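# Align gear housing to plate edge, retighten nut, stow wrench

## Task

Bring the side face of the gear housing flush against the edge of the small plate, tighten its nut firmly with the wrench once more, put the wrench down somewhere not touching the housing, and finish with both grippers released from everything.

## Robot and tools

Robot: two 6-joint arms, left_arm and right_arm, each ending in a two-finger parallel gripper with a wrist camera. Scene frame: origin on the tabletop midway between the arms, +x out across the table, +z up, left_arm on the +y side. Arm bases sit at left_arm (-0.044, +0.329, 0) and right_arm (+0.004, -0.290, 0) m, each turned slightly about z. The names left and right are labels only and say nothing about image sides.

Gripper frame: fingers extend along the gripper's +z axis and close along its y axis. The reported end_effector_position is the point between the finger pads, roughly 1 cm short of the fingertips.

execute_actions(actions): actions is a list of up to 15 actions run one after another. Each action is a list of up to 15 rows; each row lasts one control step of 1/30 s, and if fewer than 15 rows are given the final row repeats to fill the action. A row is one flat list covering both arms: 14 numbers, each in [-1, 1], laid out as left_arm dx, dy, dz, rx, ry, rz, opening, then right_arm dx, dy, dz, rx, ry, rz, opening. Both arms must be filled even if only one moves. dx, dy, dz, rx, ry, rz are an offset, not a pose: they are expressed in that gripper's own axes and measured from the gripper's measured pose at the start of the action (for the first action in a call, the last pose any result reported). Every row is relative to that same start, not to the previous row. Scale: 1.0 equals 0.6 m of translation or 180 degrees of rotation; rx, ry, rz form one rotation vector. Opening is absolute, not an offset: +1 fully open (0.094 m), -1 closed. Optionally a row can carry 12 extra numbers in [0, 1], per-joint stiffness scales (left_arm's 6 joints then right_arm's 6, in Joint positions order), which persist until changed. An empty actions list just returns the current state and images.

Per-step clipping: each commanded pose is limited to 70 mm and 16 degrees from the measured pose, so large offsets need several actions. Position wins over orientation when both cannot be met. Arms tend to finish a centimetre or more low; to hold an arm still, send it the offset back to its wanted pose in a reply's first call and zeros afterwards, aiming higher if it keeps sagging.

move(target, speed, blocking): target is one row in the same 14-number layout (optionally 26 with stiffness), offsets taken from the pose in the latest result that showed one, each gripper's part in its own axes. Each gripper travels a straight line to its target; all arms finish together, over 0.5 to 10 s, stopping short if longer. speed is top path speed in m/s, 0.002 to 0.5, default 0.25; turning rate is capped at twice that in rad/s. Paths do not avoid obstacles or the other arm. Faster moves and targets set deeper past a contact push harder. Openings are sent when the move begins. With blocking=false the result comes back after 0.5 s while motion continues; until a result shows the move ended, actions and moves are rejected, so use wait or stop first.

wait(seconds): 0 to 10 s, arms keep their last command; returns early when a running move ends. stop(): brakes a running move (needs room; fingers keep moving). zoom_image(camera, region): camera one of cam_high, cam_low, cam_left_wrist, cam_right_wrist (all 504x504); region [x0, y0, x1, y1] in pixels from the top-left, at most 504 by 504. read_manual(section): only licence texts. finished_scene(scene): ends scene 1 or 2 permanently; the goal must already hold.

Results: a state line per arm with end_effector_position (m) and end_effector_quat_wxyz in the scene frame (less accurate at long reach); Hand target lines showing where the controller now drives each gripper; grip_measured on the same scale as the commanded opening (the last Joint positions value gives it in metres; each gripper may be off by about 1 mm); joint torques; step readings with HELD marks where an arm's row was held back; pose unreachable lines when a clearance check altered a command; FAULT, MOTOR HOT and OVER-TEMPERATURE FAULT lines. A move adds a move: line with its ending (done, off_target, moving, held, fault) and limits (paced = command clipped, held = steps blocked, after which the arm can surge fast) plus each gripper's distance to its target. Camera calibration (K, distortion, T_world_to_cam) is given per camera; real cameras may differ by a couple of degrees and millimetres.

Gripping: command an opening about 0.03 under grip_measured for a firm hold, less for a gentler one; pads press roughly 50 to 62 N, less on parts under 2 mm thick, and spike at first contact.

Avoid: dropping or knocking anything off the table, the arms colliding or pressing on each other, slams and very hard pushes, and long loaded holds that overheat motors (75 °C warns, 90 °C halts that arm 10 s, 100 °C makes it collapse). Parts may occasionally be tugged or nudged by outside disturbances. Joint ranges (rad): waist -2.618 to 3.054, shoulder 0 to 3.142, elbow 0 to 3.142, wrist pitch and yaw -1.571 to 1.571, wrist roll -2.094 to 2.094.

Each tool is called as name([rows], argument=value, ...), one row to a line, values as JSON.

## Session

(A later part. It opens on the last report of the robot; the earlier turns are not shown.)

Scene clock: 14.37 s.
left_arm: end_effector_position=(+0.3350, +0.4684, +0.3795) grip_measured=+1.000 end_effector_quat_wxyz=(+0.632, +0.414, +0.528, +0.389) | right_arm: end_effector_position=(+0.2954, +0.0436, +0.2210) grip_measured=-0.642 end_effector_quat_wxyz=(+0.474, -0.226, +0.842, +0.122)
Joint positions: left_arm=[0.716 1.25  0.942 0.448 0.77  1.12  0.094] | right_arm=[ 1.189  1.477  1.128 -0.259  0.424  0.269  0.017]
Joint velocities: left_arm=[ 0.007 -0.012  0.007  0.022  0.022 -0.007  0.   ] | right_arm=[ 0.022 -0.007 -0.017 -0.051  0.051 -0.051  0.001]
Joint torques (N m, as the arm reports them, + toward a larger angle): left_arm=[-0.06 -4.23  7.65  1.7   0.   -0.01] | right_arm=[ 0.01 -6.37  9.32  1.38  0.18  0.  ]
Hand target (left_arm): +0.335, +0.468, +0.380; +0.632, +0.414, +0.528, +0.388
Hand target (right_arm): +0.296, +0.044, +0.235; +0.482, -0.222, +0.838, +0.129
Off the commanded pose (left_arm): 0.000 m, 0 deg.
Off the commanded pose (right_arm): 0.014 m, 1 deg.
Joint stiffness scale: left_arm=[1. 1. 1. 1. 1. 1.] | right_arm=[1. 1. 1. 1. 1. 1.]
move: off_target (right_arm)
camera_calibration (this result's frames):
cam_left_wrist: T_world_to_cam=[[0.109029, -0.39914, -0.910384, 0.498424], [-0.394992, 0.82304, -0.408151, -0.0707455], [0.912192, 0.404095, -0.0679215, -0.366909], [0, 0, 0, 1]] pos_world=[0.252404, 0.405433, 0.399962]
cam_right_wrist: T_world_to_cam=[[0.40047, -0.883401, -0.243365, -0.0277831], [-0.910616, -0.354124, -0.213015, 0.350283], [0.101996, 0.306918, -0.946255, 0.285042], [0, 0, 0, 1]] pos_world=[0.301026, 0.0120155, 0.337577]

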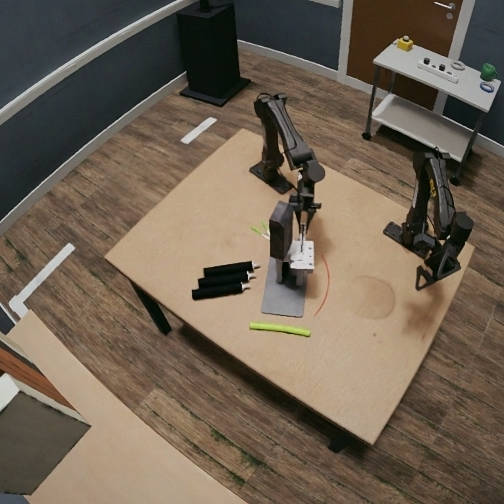

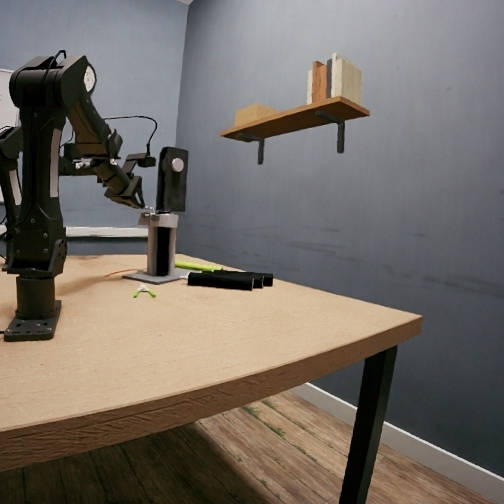

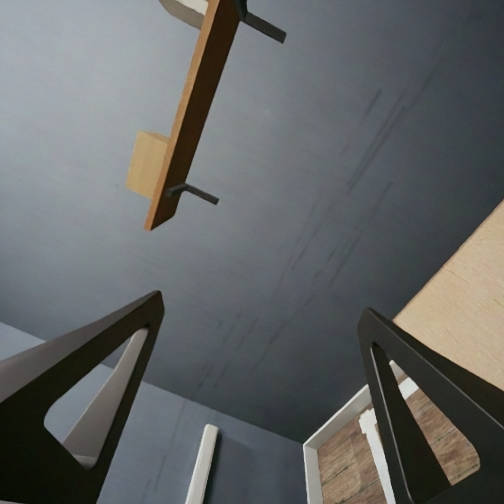

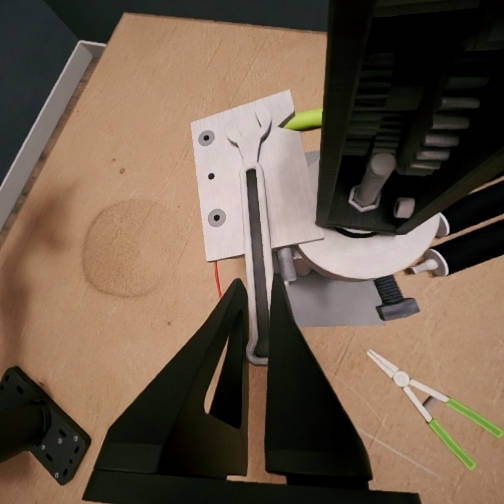

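move(target=[0,0,0,0,0,0,1,0.02,0,0.011,0,0,0,-0.8], speed=0.03)

move(target=[0,0,0,0,0,0,1,0,0,0,0,0,0,-0.2])

move(target=[0,0,0,0,0,0,1,0.05,0,-0.1,0,-0.167,0,-0.2], speed=0.15)

move(target=[0,0,0,0,0,0,1,0,0,0,0,0,-0.5,-0.2], speed=0.4)

zoom_image(camera="cam_low", region=[75, 160, 195, 250])

Scene clock: 15.37 s.
left_arm: end_effector_position=(+0.3350, +0.4684, +0.3795) grip_measured=+1.000 end_effector_quat_wxyz=(+0.631, +0.415, +0.527, +0.389) | right_arm: end_effector_position=(+0.2944, +0.0420, +0.2096) grip_measured=-0.642 end_effector_quat_wxyz=(+0.472, -0.227, +0.843, +0.121)
Joint positions: left_arm=[0.716 1.25  0.942 0.448 0.77  1.121 0.094] | right_arm=[ 1.189  1.477  1.086 -0.222  0.424  0.269  0.017]
Joint velocities: left_arm=[ 0.007  0.002  0.002 -0.11  -0.007 -0.007  0.   ] | right_arm=[-0.007 -0.017  0.012 -0.007 -0.022  0.037  0.   ]
Joint torques (N m, as the arm reports them, + toward a larger angle): left_arm=[-0.03 -4.39  7.61  1.7  -0.05  0.03] | right_arm=[ 0.12 -5.33  6.5   1.49  0.19  0.02]
Hand target (left_arm): +0.335, +0.468, +0.380; +0.632, +0.414, +0.528, +0.389
Hand target (right_arm): +0.295, +0.043, +0.207; +0.474, -0.226, +0.842, +0.122
Off the commanded pose (left_arm): 0.000 m, 0 deg.
Off the commanded pose (right_arm): 0.003 m, 0 deg.
Joint stiffness scale: left_arm=[1. 1. 1. 1. 1. 1.] | right_arm=[1. 1. 1. 1. 1. 1.]
move: done
camera_calibration (this result's frames):
cam_left_wrist: T_world_to_cam=[[0.109139, -0.398445, -0.910676, 0.498173], [-0.395019, 0.823317, -0.407564, -0.0710889], [0.912167, 0.404215, -0.0675377, -0.367102], [0, 0, 0, 1]] pos_world=[0.252407, 0.405412, 0.399907]
cam_right_wrist: T_world_to_cam=[[0.399888, -0.884344, -0.240885, -0.0319313], [-0.911124, -0.354947, -0.209444, 0.345752], [0.0997188, 0.30323, -0.947686, 0.276035], [0, 0, 0, 1]] pos_world=[0.300265, 0.0107831, 0.326318]

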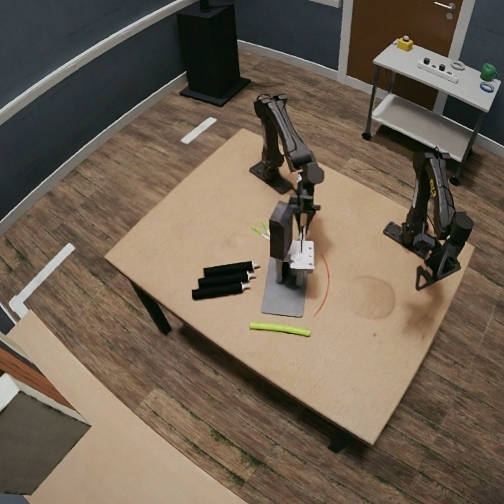

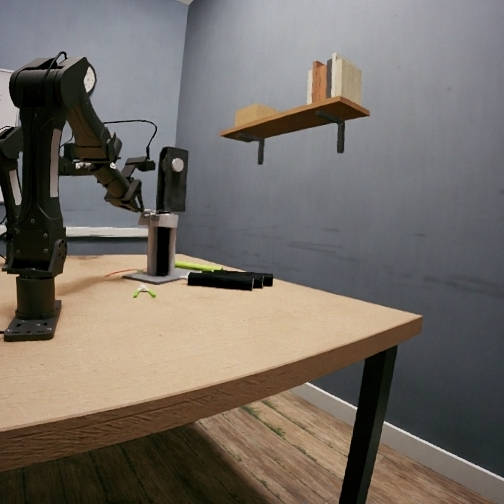

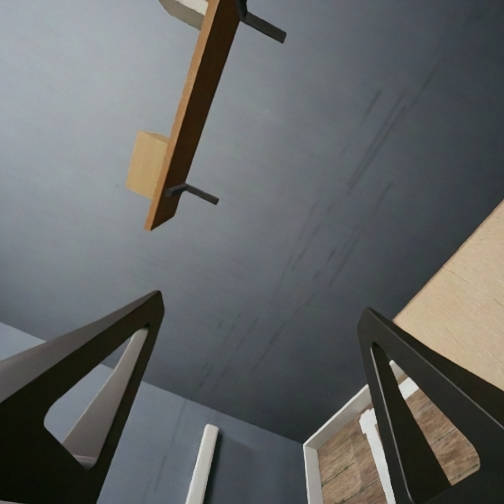

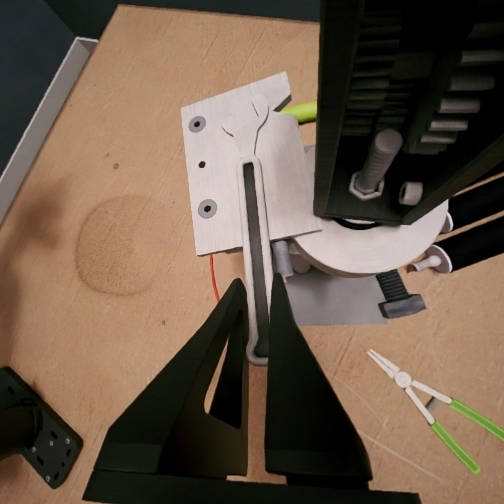

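Scene clock: 15.87 s.
left_arm: end_effector_position=(+0.3350, +0.4684, +0.3795) grip_measured=+1.000 end_effector_quat_wxyz=(+0.631, +0.415, +0.527, +0.389) | right_arm: end_effector_position=(+0.2944, +0.0420, +0.2096) grip_measured=-0.202 end_effector_quat_wxyz=(+0.472, -0.227, +0.843, +0.121)
Joint positions: left_arm=[0.716 1.25  0.942 0.448 0.77  1.122 0.094] | right_arm=[ 1.189  1.477  1.086 -0.222  0.424  0.269  0.037]
Joint velocities: left_arm=[-0.007  0.012 -0.007 -0.066 -0.037  0.007  0.   ] | right_arm=[-0.007 -0.002  0.002  0.007  0.022 -0.11  -0.   ]
Joint torques (N m, as the arm reports them, + toward a larger angle): left_arm=[ 0.06 -4.24  7.64  1.7  -0.02  0.02] | right_arm=[ 0.09 -5.55  7.2   1.4   0.19  0.  ]
Hand target (left_arm): +0.335, +0.468, +0.380; +0.631, +0.415, +0.527, +0.389
Hand target (right_arm): +0.294, +0.042, +0.210; +0.472, -0.227, +0.843, +0.121
Off the commanded pose (left_arm): 0.000 m, 0 deg.
Off the commanded pose (right_arm): 0.000 m, 0 deg.
Joint stiffness scale: left_arm=[1. 1. 1. 1. 1. 1.] | right_arm=[1. 1. 1. 1. 1. 1.]
move: done
camera_calibration (this result's frames):
cam_left_wrist: T_world_to_cam=[[0.109248, -0.39775, -0.910966, 0.497921], [-0.395047, 0.823594, -0.406977, -0.0714322], [0.912142, 0.404336, -0.0671538, -0.367296], [0, 0, 0, 1]] pos_world=[0.25241, 0.40539, 0.399852]
cam_right_wrist: T_world_to_cam=[[0.399888, -0.884344, -0.240885, -0.0319313], [-0.911124, -0.354947, -0.209444, 0.345752], [0.0997188, 0.30323, -0.947686, 0.276035], [0, 0, 0, 1]] pos_world=[0.300265, 0.0107831, 0.326318]

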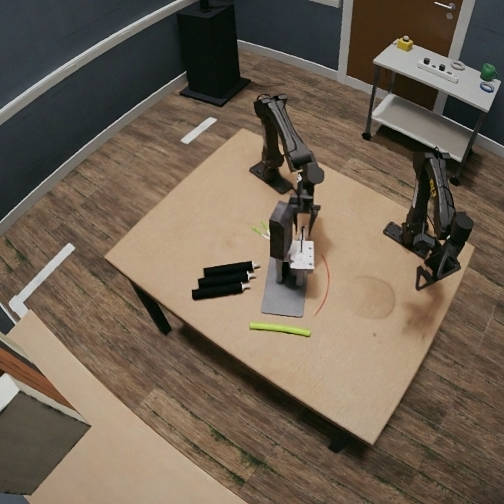

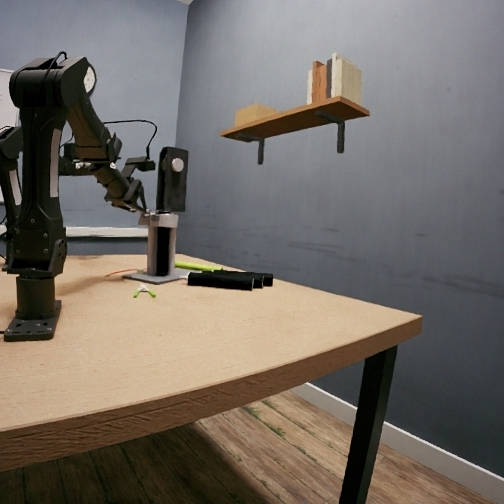

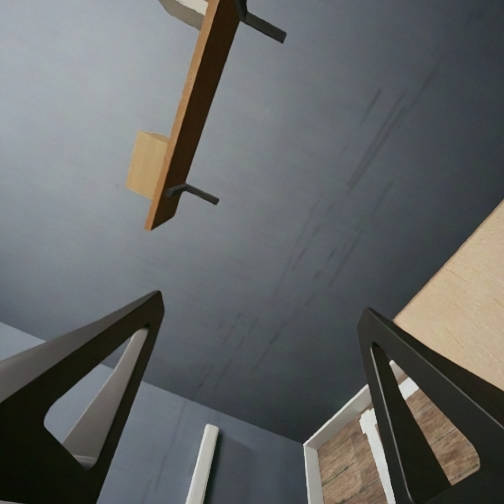

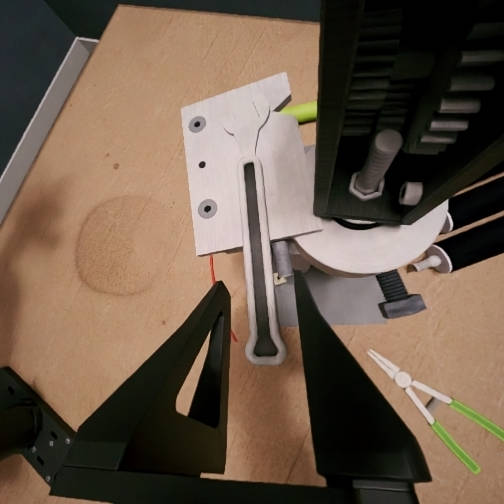

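Scene clock: 18.33 s.
left_arm: end_effector_position=(+0.3350, +0.4684, +0.3795) grip_measured=+1.000 end_effector_quat_wxyz=(+0.631, +0.415, +0.527, +0.389) | right_arm: end_effector_position=(+0.2382, +0.0087, +0.2184) grip_measured=-0.202 end_effector_quat_wxyz=(+0.671, -0.184, +0.694, +0.186)
Joint positions: left_arm=[0.716 1.25  0.942 0.448 0.77  1.122 0.094] | right_arm=[1.372 1.293 0.436 0.817 0.67  0.037 0.037]
Joint velocities: left_arm=[-0.032  0.002 -0.002  0.007 -0.007 -0.037  0.   ] | right_arm=[ 0.002 -0.017  0.002  0.022 -0.051 -0.022  0.001]
Joint torques (N m, as the arm reports them, + toward a larger angle): left_arm=[ 0.08 -4.29  7.57  1.7  -0.04 -0.04] | right_arm=[ 0.81 -3.3   5.45  1.56  0.17 -0.06]
Hand target (left_arm): +0.335, +0.468, +0.380; +0.631, +0.415, +0.527, +0.389
Hand target (right_arm): +0.237, +0.007, +0.215; +0.672, -0.185, +0.694, +0.180
Off the commanded pose (left_arm): 0.000 m, 0 deg.
Off the commanded pose (right_arm): 0.003 m, 1 deg.
Joint stiffness scale: left_arm=[1. 1. 1. 1. 1. 1.] | right_arm=[1. 1. 1. 1. 1. 1.]
move: done
camera_calibration (this result's frames):
cam_left_wrist: T_world_to_cam=[[0.109357, -0.397054, -0.911257, 0.497669], [-0.395074, 0.823871, -0.40639, -0.0717754], [0.912117, 0.404456, -0.0667698, -0.36749], [0, 0, 0, 1]] pos_world=[0.252413, 0.405368, 0.399798]
cam_right_wrist: T_world_to_cam=[[0.523578, -0.806126, -0.27573, -0.0592746], [-0.712854, -0.237263, -0.659959, 0.33475], [0.466589, 0.542095, -0.698876, 0.156261], [0, 0, 0, 1]] pos_world=[0.196753, -0.053067, 0.313784]

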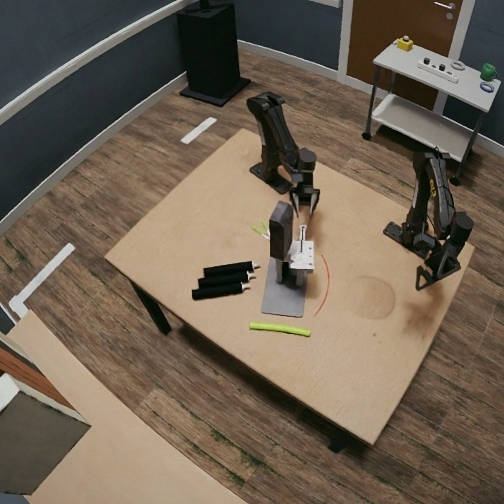

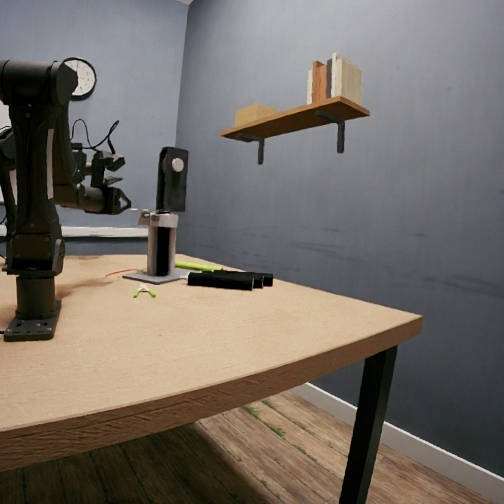

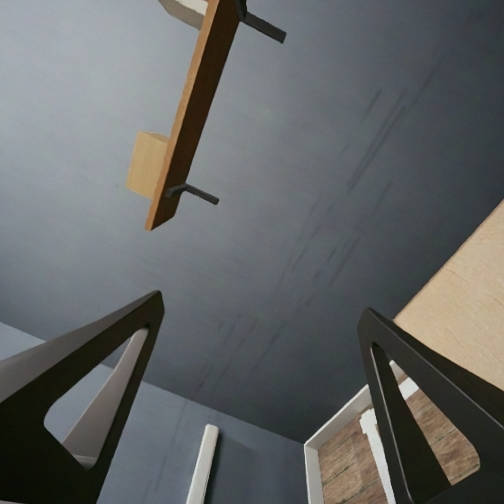

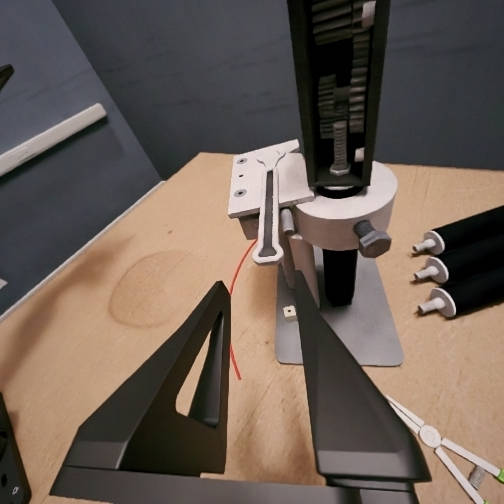

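Scene clock: 20.97 s.
left_arm: end_effector_position=(+0.3350, +0.4684, +0.3795) grip_measured=+1.000 end_effector_quat_wxyz=(+0.631, +0.415, +0.527, +0.390) | right_arm: end_effector_position=(+0.2382, +0.0087, +0.2184) grip_measured=-0.202 end_effector_quat_wxyz=(+0.606, -0.621, +0.361, -0.343)
Joint positions: left_arm=[0.716 1.25  0.942 0.448 0.77  1.123 0.094] | right_arm=[ 1.372  1.293  0.436  0.817  0.67  -1.535  0.037]
Joint velocities: left_arm=[-0.017 -0.022 -0.017 -0.051  0.007 -0.051  0.   ] | right_arm=[ 0.007  0.007 -0.007 -0.066 -0.007 -0.081 -0.001]
Joint torques (N m, as the arm reports them, + toward a larger angle): left_arm=[ 0.03 -4.24  7.56  1.7  -0.03  0.  ] | right_arm=[ 0.05 -3.3   6.35  1.53  0.03  0.03]
Hand target (left_arm): +0.335, +0.468, +0.380; +0.631, +0.415, +0.527, +0.389
Hand target (right_arm): +0.238, +0.009, +0.218; +0.606, -0.621, +0.361, -0.343
Off the commanded pose (left_arm): 0.000 m, 0 deg.
Off the commanded pose (right_arm): 0.000 m, 0 deg.
Joint stiffness scale: left_arm=[1. 1. 1. 1. 1. 1.] | right_arm=[1. 1. 1. 1. 1. 1.]
move: done
camera_calibration (this result's frames):
cam_left_wrist: T_world_to_cam=[[0.109521, -0.396011, -0.911691, 0.49729], [-0.395116, 0.824285, -0.405509, -0.0722898], [0.912079, 0.404635, -0.0661936, -0.36778], [0, 0, 0, 1]] pos_world=[0.252418, 0.405336, 0.399716]
cam_right_wrist: T_world_to_cam=[[0.209572, -0.194104, 0.958334, -0.259349], [-0.275786, -0.95204, -0.132519, 0.121665], [0.938095, -0.236523, -0.253052, -0.0466456], [0, 0, 0, 1]] pos_world=[0.131664, 0.0544564, 0.252862]

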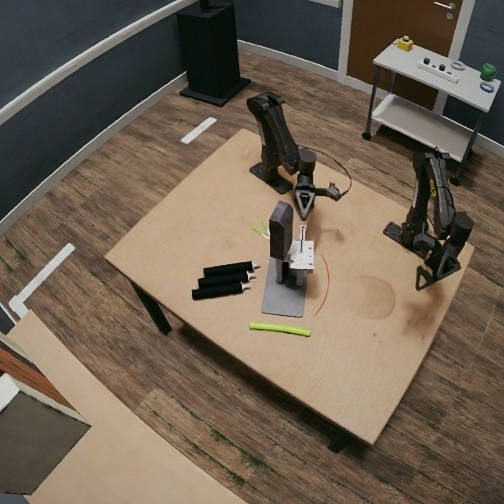

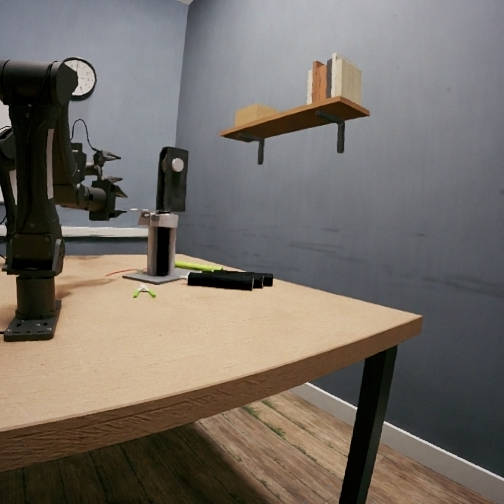

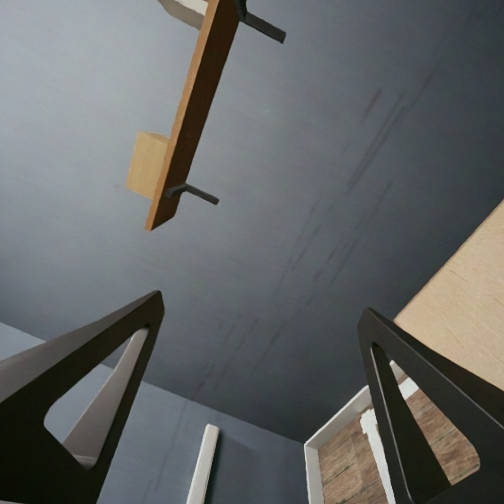

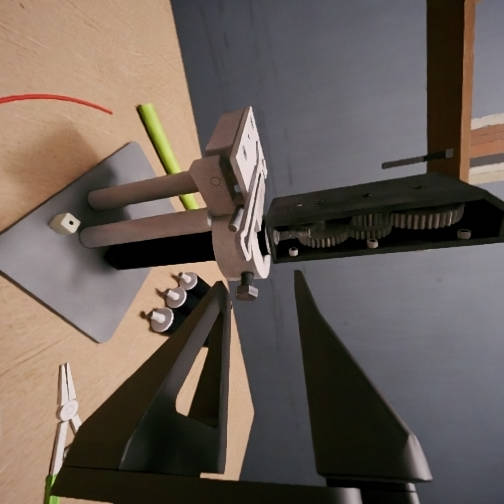

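Region (75, 160, 195, 250) of cam_low's 504x504 image, scaled by 4.200, with more detail than that image has; it fills the top 378 rows of this view, and the rest is white.

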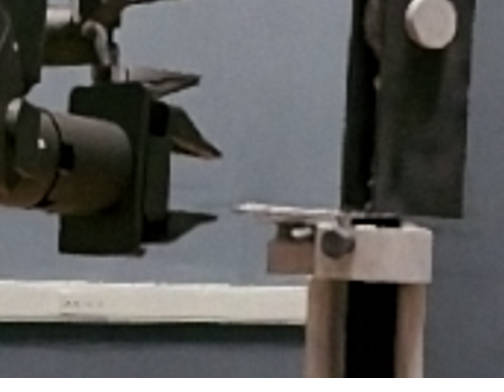

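move(target=[0,0,0,0,0,0,1,-0.003,0.028,0,0.01,0,0,-0.3], speed=0.05)

move(target=[0,0,0,0,0,0,1,0,0,0.092,0,0,0,-0.3], speed=0.06)

zoom_image(camera="cam_low", region=[75, 160, 195, 250])

Scene clock: 22.17 s.
left_arm: end_effector_position=(+0.3350, +0.4684, +0.3795) grip_measured=+1.000 end_effector_quat_wxyz=(+0.631, +0.416, +0.527, +0.390) | right_arm: end_effector_position=(+0.2387, +0.0100, +0.2058) grip_measured=-0.298 end_effector_quat_wxyz=(+0.617, -0.610, +0.355, -0.349)
Joint positions: left_arm=[0.716 1.25  0.942 0.448 0.77  1.124 0.094] | right_arm=[ 1.372  1.385  0.388  1.001  0.67  -1.562  0.033]
Joint velocities: left_arm=[ 0.017  0.002 -0.007 -0.007 -0.051 -0.022  0.   ] | right_arm=[-0.007 -0.002 -0.002  0.037 -0.066  0.095 -0.   ]
Joint torques (N m, as the arm reports them, + toward a larger angle): left_arm=[ 0.05 -4.25  7.62  1.73 -0.04  0.01] | right_arm=[ 0.86 -2.93  5.12  1.61  0.1   0.05]
Hand target (left_arm): +0.335, +0.468, +0.380; +0.631, +0.415, +0.527, +0.390
Hand target (right_arm): +0.237, +0.010, +0.202; +0.615, -0.611, +0.355, -0.348
Off the commanded pose (left_arm): 0.000 m, 0 deg.
Off the commanded pose (right_arm): 0.005 m, 0 deg.
Joint stiffness scale: left_arm=[1. 1. 1. 1. 1. 1.] | right_arm=[1. 1. 1. 1. 1. 1.]
move: done
camera_calibration (this result's frames):
cam_left_wrist: T_world_to_cam=[[0.10963, -0.395315, -0.91198, 0.497037], [-0.395143, 0.824561, -0.404922, -0.0726325], [0.912054, 0.404754, -0.0658094, -0.367973], [0, 0, 0, 1]] pos_world=[0.252421, 0.405314, 0.399661]
cam_right_wrist: T_world_to_cam=[[0.181261, -0.210838, 0.960569, -0.240691], [-0.271148, -0.949603, -0.157265, 0.125301], [0.945316, -0.23195, -0.229294, -0.0566497], [0, 0, 0, 1]] pos_world=[0.131155, 0.0550996, 0.237916]

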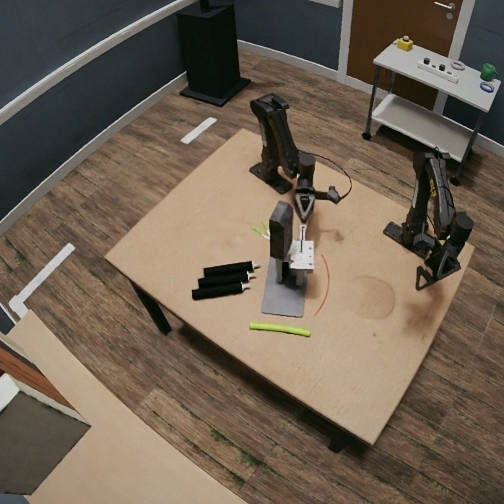

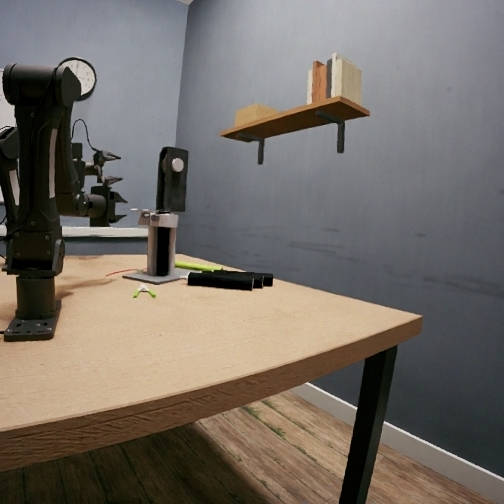

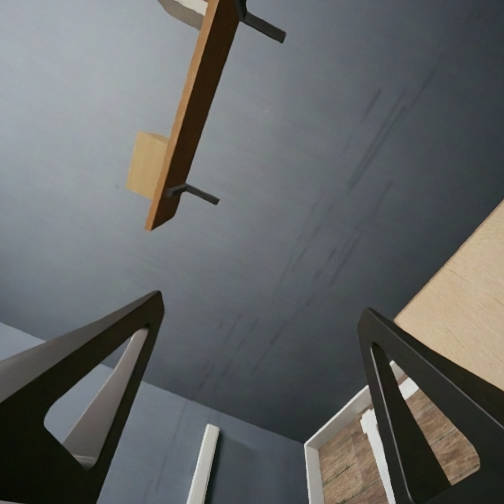

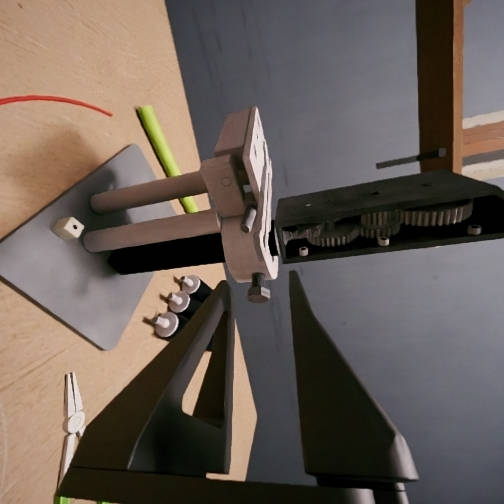

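Scene clock: 23.40 s.
left_arm: end_effector_position=(+0.3350, +0.4684, +0.3795) grip_measured=+1.000 end_effector_quat_wxyz=(+0.631, +0.416, +0.527, +0.390) | right_arm: end_effector_position=(+0.2824, +0.0336, +0.1987) grip_measured=-0.298 end_effector_quat_wxyz=(+0.606, -0.618, +0.355, -0.354)
Joint positions: left_arm=[0.716 1.25  0.942 0.448 0.77  1.125 0.094] | right_arm=[ 1.255  1.564  0.531  1.014  0.563 -1.568  0.033]
Joint velocities: left_arm=[-0.022 -0.002 -0.002 -0.051  0.095  0.022  0.   ] | right_arm=[ 0.007  0.002  0.007  0.051 -0.007 -0.081  0.001]
Joint torques (N m, as the arm reports them, + toward a larger angle): left_arm=[ 0.01 -4.34  7.54  1.69 -0.02 -0.02] | right_arm=[-0.58 -4.42  7.47  1.69 -0.14  0.03]
Hand target (left_arm): +0.335, +0.468, +0.380; +0.631, +0.416, +0.527, +0.390
Hand target (right_arm): +0.285, +0.038, +0.206; +0.616, -0.610, +0.354, -0.350
Off the commanded pose (left_arm): 0.000 m, 0 deg.
Off the commanded pose (right_arm): 0.009 m, 2 deg.
Joint stiffness scale: left_arm=[1. 1. 1. 1. 1. 1.] | right_arm=[1. 1. 1. 1. 1. 1.]
move: done
camera_calibration (this result's frames):
cam_left_wrist: T_world_to_cam=[[0.109739, -0.394618, -0.912268, 0.496784], [-0.395171, 0.824836, -0.404334, -0.0729751], [0.912029, 0.404873, -0.0654251, -0.368166], [0, 0, 0, 1]] pos_world=[0.252424, 0.405293, 0.399606]
cam_right_wrist: T_world_to_cam=[[0.186831, -0.187394, 0.964353, -0.239936], [-0.280913, -0.950841, -0.130345, 0.155929], [0.941372, -0.246546, -0.230288, -0.0923472], [0, 0, 0, 1]] pos_world=[0.175563, 0.0805327, 0.230442]

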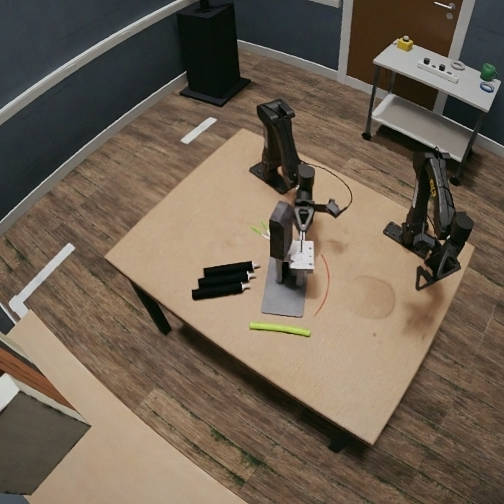

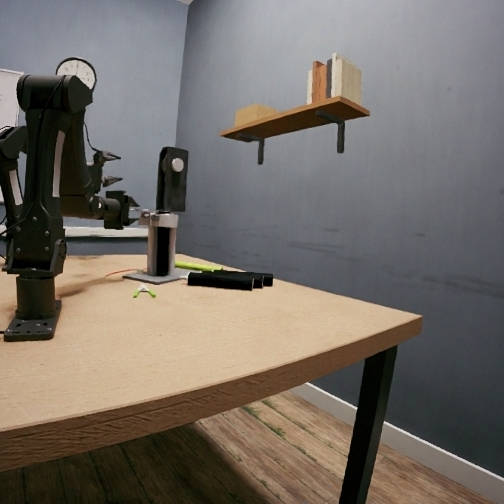

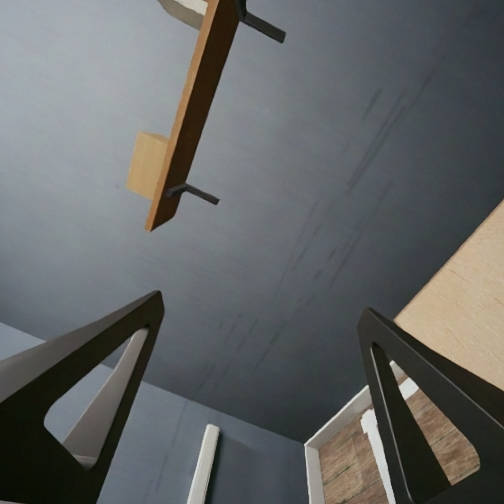

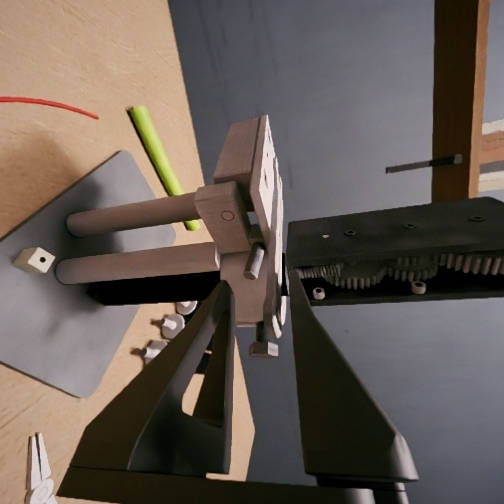

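Region (75, 160, 195, 250) of cam_low's 504x504 image, scaled by 4.200, with more detail than that image has; it fills the top 378 rows of this view, and the rest is white.

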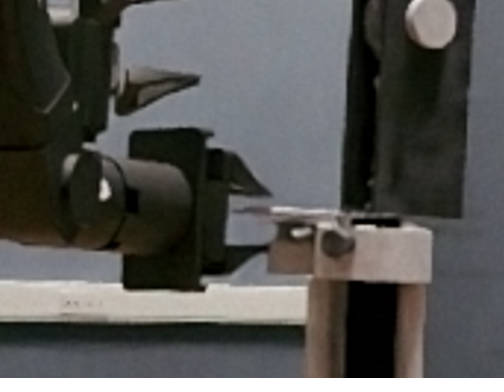

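move(target=[0,0,0,0,0,0,1,-0.008,-0.026,0.012,0.012,0,0,-0.3], speed=0.03)

zoom_image(camera="cam_low", region=[75, 160, 195, 250])

zoom_image(camera="cam_high", region=[260, 190, 340, 285])

Scene clock: 24.47 s.
left_arm: end_effector_position=(+0.3350, +0.4684, +0.3795) grip_measured=+1.000 end_effector_quat_wxyz=(+0.630, +0.416, +0.526, +0.390) | right_arm: end_effector_position=(+0.2842, +0.0375, +0.2087) grip_measured=-0.298 end_effector_quat_wxyz=(+0.611, -0.614, +0.347, -0.361)
Joint positions: left_arm=[0.716 1.25  0.942 0.448 0.77  1.126 0.094] | right_arm=[ 1.255  1.564  0.554  1.017  0.561 -1.594  0.033]
Joint velocities: left_arm=[-0.002  0.002  0.002  0.037 -0.037 -0.051  0.   ] | right_arm=[ 0.017 -0.007 -0.002 -0.037 -0.007 -0.051 -0.001]
Joint torques (N m, as the arm reports them, + toward a larger angle): left_arm=[ 0.05 -4.29  7.58  1.7  -0.03 -0.02] | right_arm=[ 0.2  -4.18  7.6   1.67  0.04  0.05]
Hand target (left_arm): +0.335, +0.468, +0.380; +0.631, +0.416, +0.527, +0.390
Hand target (right_arm): +0.286, +0.042, +0.214; +0.617, -0.607, +0.348, -0.360
Off the commanded pose (left_arm): 0.000 m, 0 deg.
Off the commanded pose (right_arm): 0.007 m, 1 deg.
Joint stiffness scale: left_arm=[1. 1. 1. 1. 1. 1.] | right_arm=[1. 1. 1. 1. 1. 1.]
move: done
camera_calibration (this result's frames):
cam_left_wrist: T_world_to_cam=[[0.109848, -0.393922, -0.912556, 0.49653], [-0.395199, 0.82511, -0.403746, -0.0733176], [0.912004, 0.404992, -0.0650407, -0.368359], [0, 0, 0, 1]] pos_world=[0.252427, 0.405272, 0.399552]
cam_right_wrist: T_world_to_cam=[[0.162744, -0.187843, 0.968622, -0.243143], [-0.275949, -0.9512, -0.138101, 0.161617], [0.947294, -0.244815, -0.206637, -0.0974761], [0, 0, 0, 1]] pos_world=[0.176507, 0.0841937, 0.237691]

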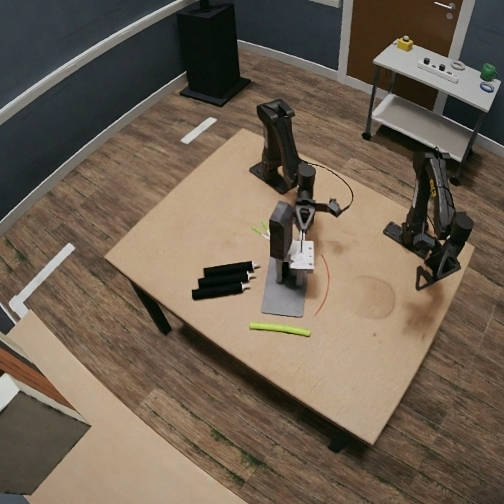

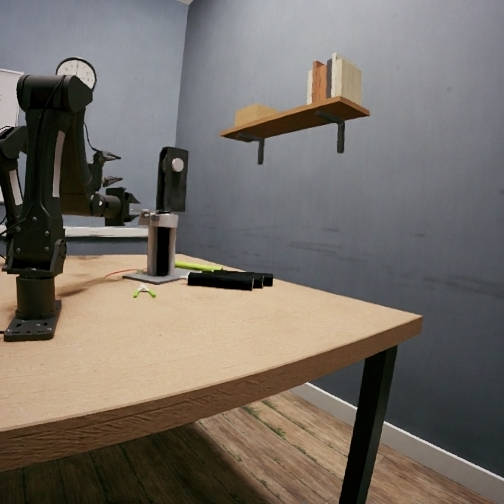

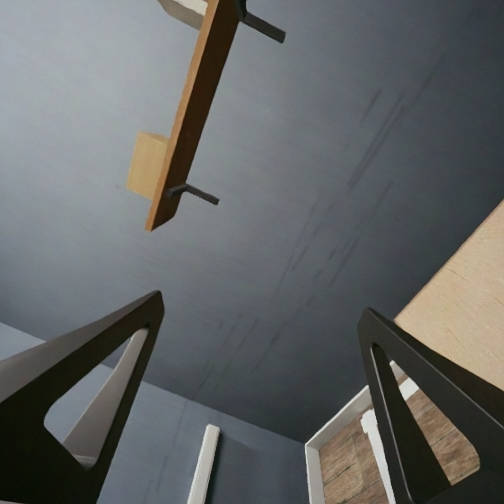

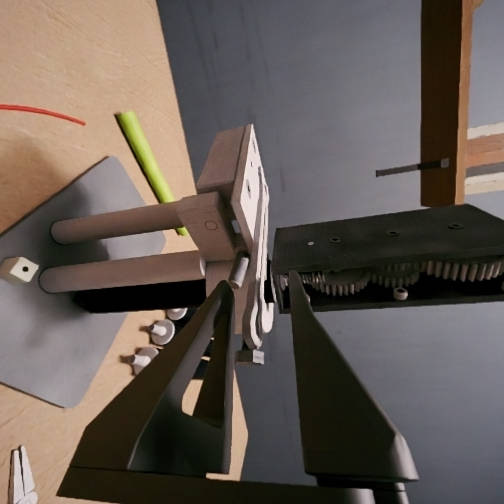

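Region (75, 160, 195, 250) of cam_low's 504x504 image, scaled by 4.200, with more detail than that image has; it fills the top 378 rows of this view, and the rest is white.

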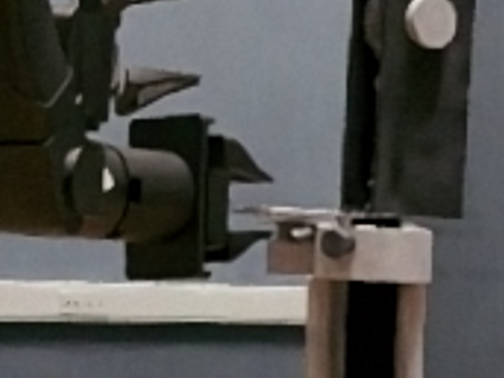

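Region (260, 190, 340, 285) of cam_high's 504x504 image, scaled by 5.305, with more detail than that image has; it fills the left 424 columns of this view, and the rest is white.

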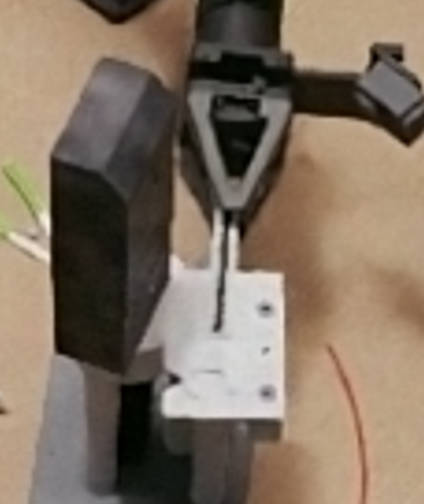

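move(target=[-0.628,-0.295,-0.036,0.084,-0.018,-0.391,1,0,-0.005,0,0,0,0,-1])

move(target=[0,0,0,0,0,0,1,0,-0.025,-0.16,0,0,0,-1], speed=0.1)

Scene clock: 28.13 s.
left_arm: end_effector_position=(+0.2695, +0.0638, +0.3204) grip_measured=+1.000 end_effector_quat_wxyz=(+0.682, +0.137, +0.710, -0.110) | right_arm: end_effector_position=(+0.2842, +0.0375, +0.2087) grip_measured=-0.910 end_effector_quat_wxyz=(+0.610, -0.614, +0.346, -0.362)
Joint positions: left_arm=[-0.897  1.229  0.849  0.326 -0.601  0.001  0.094] | right_arm=[ 1.255  1.564  0.554  1.017  0.561 -1.597  0.004]
Joint velocities: left_arm=[ 0.002  0.012 -0.007 -0.022 -0.007 -0.066  0.   ] | right_arm=[-0.007 -0.012 -0.012  0.037  0.022  0.081  0.001]
Joint torques (N m, as the arm reports them, + toward a larger angle): left_arm=[-0.56 -4.04 11.38  1.99 -0.05 -0.02] | right_arm=[ 0.08 -5.79  6.29  1.42  0.01  0.04]
Hand target (left_arm): +0.270, +0.062, +0.343; +0.697, +0.119, +0.696, -0.126
Hand target (right_arm): +0.284, +0.038, +0.212; +0.611, -0.613, +0.347, -0.361
Off the commanded pose (left_arm): 0.020 m, 3 deg.
Off the commanded pose (right_arm): 0.003 m, 0 deg.
Joint stiffness scale: left_arm=[1. 1. 1. 1. 1. 1.] | right_arm=[1. 1. 1. 1. 1. 1.]
move: off_target (left_arm)
camera_calibration (this result's frames):
cam_left_wrist: T_world_to_cam=[[-0.283988, -0.958797, 0.00768606, 0.137775], [-0.542002, 0.153914, -0.826163, 0.428481], [0.790939, -0.238786, -0.563379, 0.0847329], [0, 0, 0, 1]] pos_world=[0.204345, 0.0863823, 0.400673]
cam_right_wrist: T_world_to_cam=[[0.161081, -0.184963, 0.969454, -0.242952], [-0.275734, -0.951601, -0.135742, 0.161079], [0.947641, -0.245446, -0.204285, -0.0980417], [0, 0, 0, 1]] pos_world=[0.176458, 0.0842818, 0.237367]

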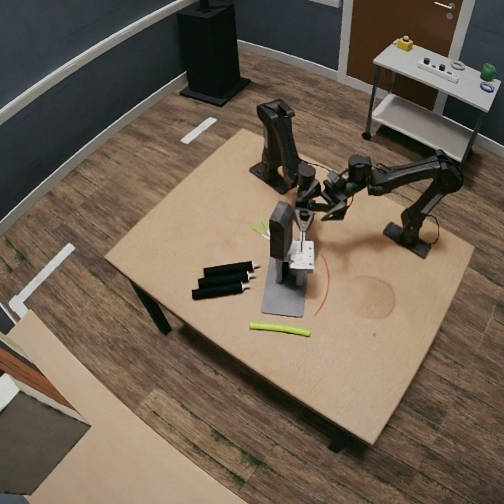

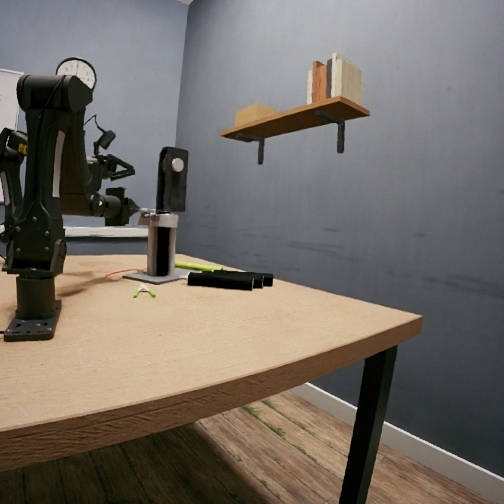

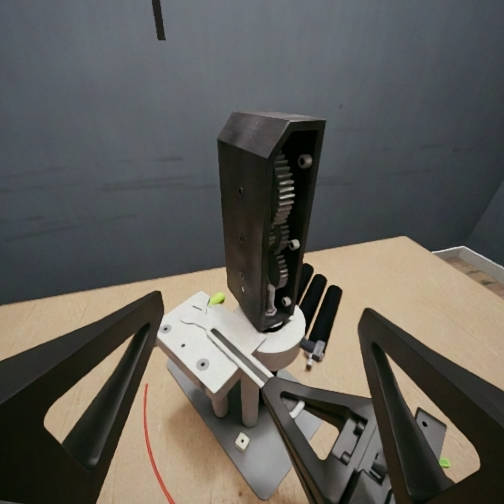

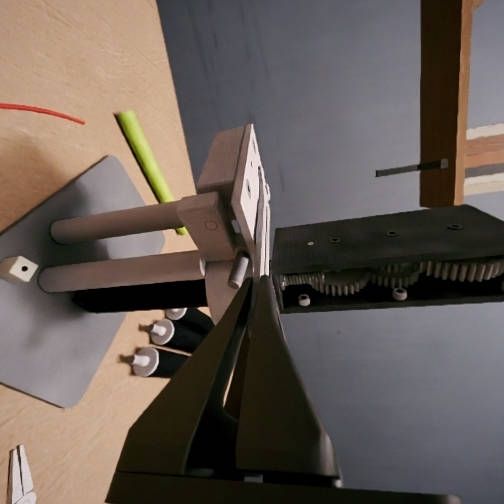

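Scene clock: 29.70 s.
left_arm: end_effector_position=(+0.2695, +0.0638, +0.3204) grip_measured=+1.000 end_effector_quat_wxyz=(+0.682, +0.137, +0.710, -0.110) | right_arm: end_effector_position=(+0.2037, -0.0071, +0.2181) grip_measured=-0.910 end_effector_quat_wxyz=(+0.604, -0.623, +0.341, -0.362)
Joint positions: left_arm=[-0.897  1.229  0.849  0.326 -0.601  0.001  0.094] | right_arm=[ 1.505  1.181  0.341  0.829  0.804 -1.602  0.004]
Joint velocities: left_arm=[-0.022  0.027 -0.007 -0.066  0.007  0.007  0.   ] | right_arm=[ 0.007  0.017 -0.012 -0.051 -0.022 -0.022  0.001]
Joint torques (N m, as the arm reports them, + toward a larger angle): left_arm=[-0.09 -4.22  7.75  1.84 -0.02 -0.03] | right_arm=[ 0.79 -3.96  5.88  1.49  0.2   0.07]
Hand target (left_arm): +0.269, +0.064, +0.320; +0.682, +0.137, +0.710, -0.110
Hand target (right_arm): +0.202, -0.011, +0.223; +0.610, -0.614, +0.347, -0.361
Off the commanded pose (left_arm): 0.000 m, 0 deg.
Off the commanded pose (right_arm): 0.007 m, 1 deg.
Joint stiffness scale: left_arm=[1. 1. 1. 1. 1. 1.] | right_arm=[1. 1. 1. 1. 1. 1.]
move: done
camera_calibration (this result's frames):
cam_left_wrist: T_world_to_cam=[[-0.283988, -0.958797, 0.00768606, 0.137775], [-0.542002, 0.153914, -0.826163, 0.428481], [0.790939, -0.238786, -0.563379, 0.0847329], [0, 0, 0, 1]] pos_world=[0.204345, 0.0863823, 0.400673]
cam_right_wrist: T_world_to_cam=[[0.166279, -0.163166, 0.972486, -0.248974], [-0.26896, -0.956325, -0.114467, 0.0917329], [0.94869, -0.242527, -0.202902, -0.0312702], [0, 0, 0, 1]] pos_world=[0.0957372, 0.0395186, 0.246279]

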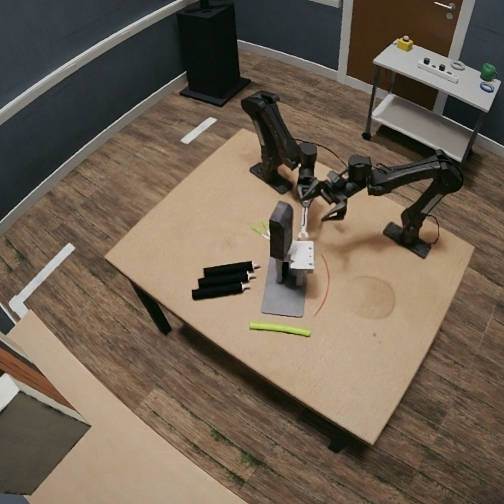

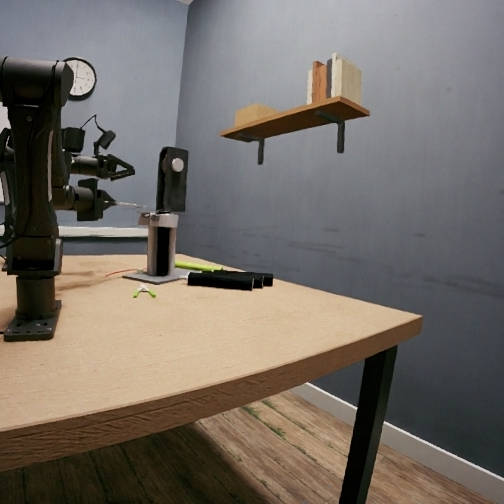

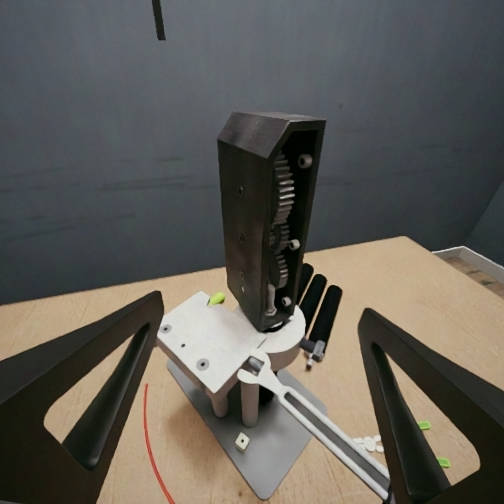

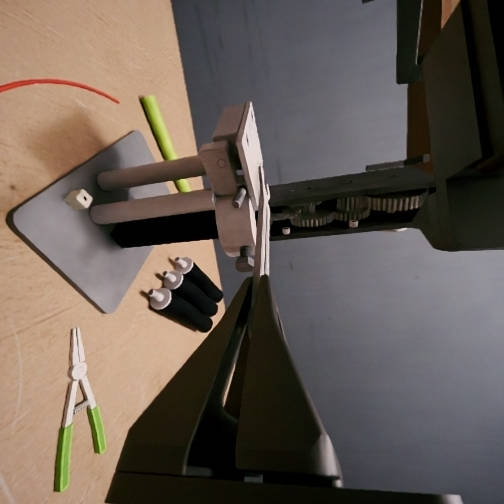

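move(target=[-0.09,-0.12,0,0,0.11,0,1,0,-0.01,-0.024,0.005,0.137,0.012,-1], speed=0.12)

Scene clock: 32.23 s.
left_arm: end_effector_position=(+0.2464, -0.0030, +0.3572) grip_measured=+1.000 end_effector_quat_wxyz=(+0.540, +0.166, +0.822, -0.076) | right_arm: end_effector_position=(+0.1919, -0.0175, +0.2178) grip_measured=-0.910 end_effector_quat_wxyz=(+0.520, -0.532, +0.462, -0.483)
Joint positions: left_arm=[-1.061  1.544  1.644 -0.658 -0.695 -0.321  0.094] | right_arm=[ 1.698  1.478  0.506  1.021  1.417 -1.653  0.004]
Joint velocities: left_arm=[-0.007 -0.017 -0.012 -0.066 -0.037 -0.007  0.   ] | right_arm=[ 0.002  0.017 -0.012  0.022  0.022  0.007  0.   ]
Joint torques (N m, as the arm reports them, + toward a larger angle): left_arm=[-0.66 -6.3  10.46  1.68 -0.34 -0.06] | right_arm=[ 0.77 -3.46  7.07  1.25  0.12  0.06]
Hand target (left_arm): +0.246, -0.004, +0.372; +0.550, +0.155, +0.816, -0.086
Hand target (right_arm): +0.191, -0.015, +0.223; +0.529, -0.521, +0.472, -0.476
Off the commanded pose (left_arm): 0.015 m, 2 deg.
Off the commanded pose (right_arm): 0.007 m, 2 deg.
Joint stiffness scale: left_arm=[1. 1. 1. 1. 1. 1.] | right_arm=[1. 1. 1. 1. 1. 1.]
move: off_target (left_arm)
camera_calibration (this result's frames):
cam_left_wrist: T_world_to_cam=[[-0.28465, -0.95776, -0.040865, 0.0843411], [-0.784096, 0.257138, -0.564867, 0.423332], [0.551515, -0.128747, -0.82417, 0.260248], [0, 0, 0, 1]] pos_world=[0.21241, 0.00543031, 0.457061]
cam_right_wrist: T_world_to_cam=[[0.0706177, -0.224446, 0.971924, -0.230992], [-0.634722, -0.761762, -0.129796, 0.15545], [0.769507, -0.607736, -0.196255, 0.00389864], [0, 0, 0, 1]] pos_world=[0.11198, 0.0689398, 0.245448]

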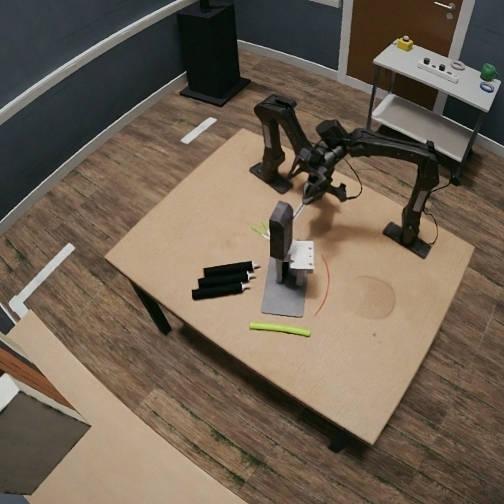

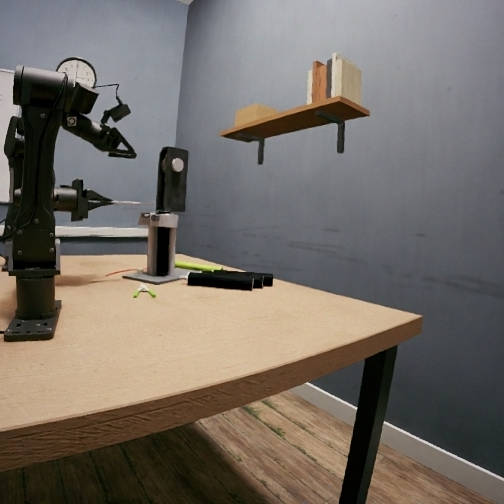

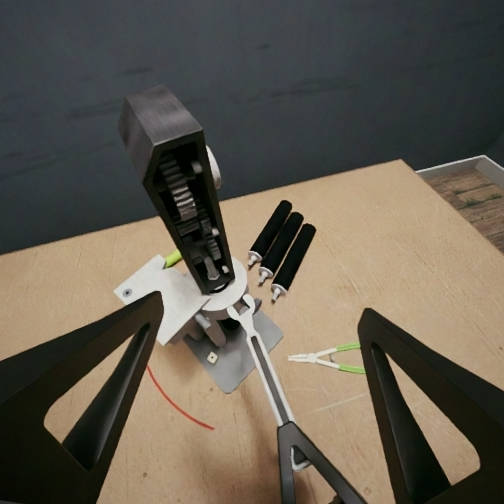

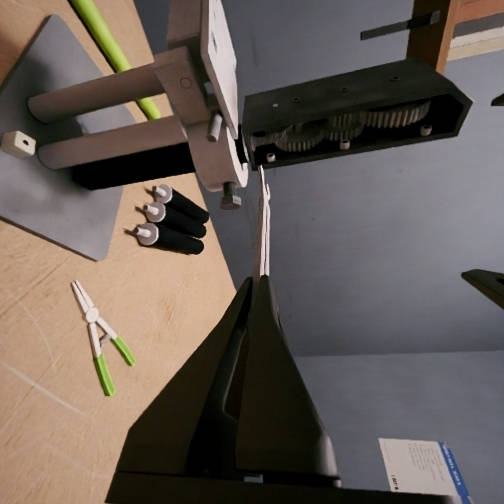

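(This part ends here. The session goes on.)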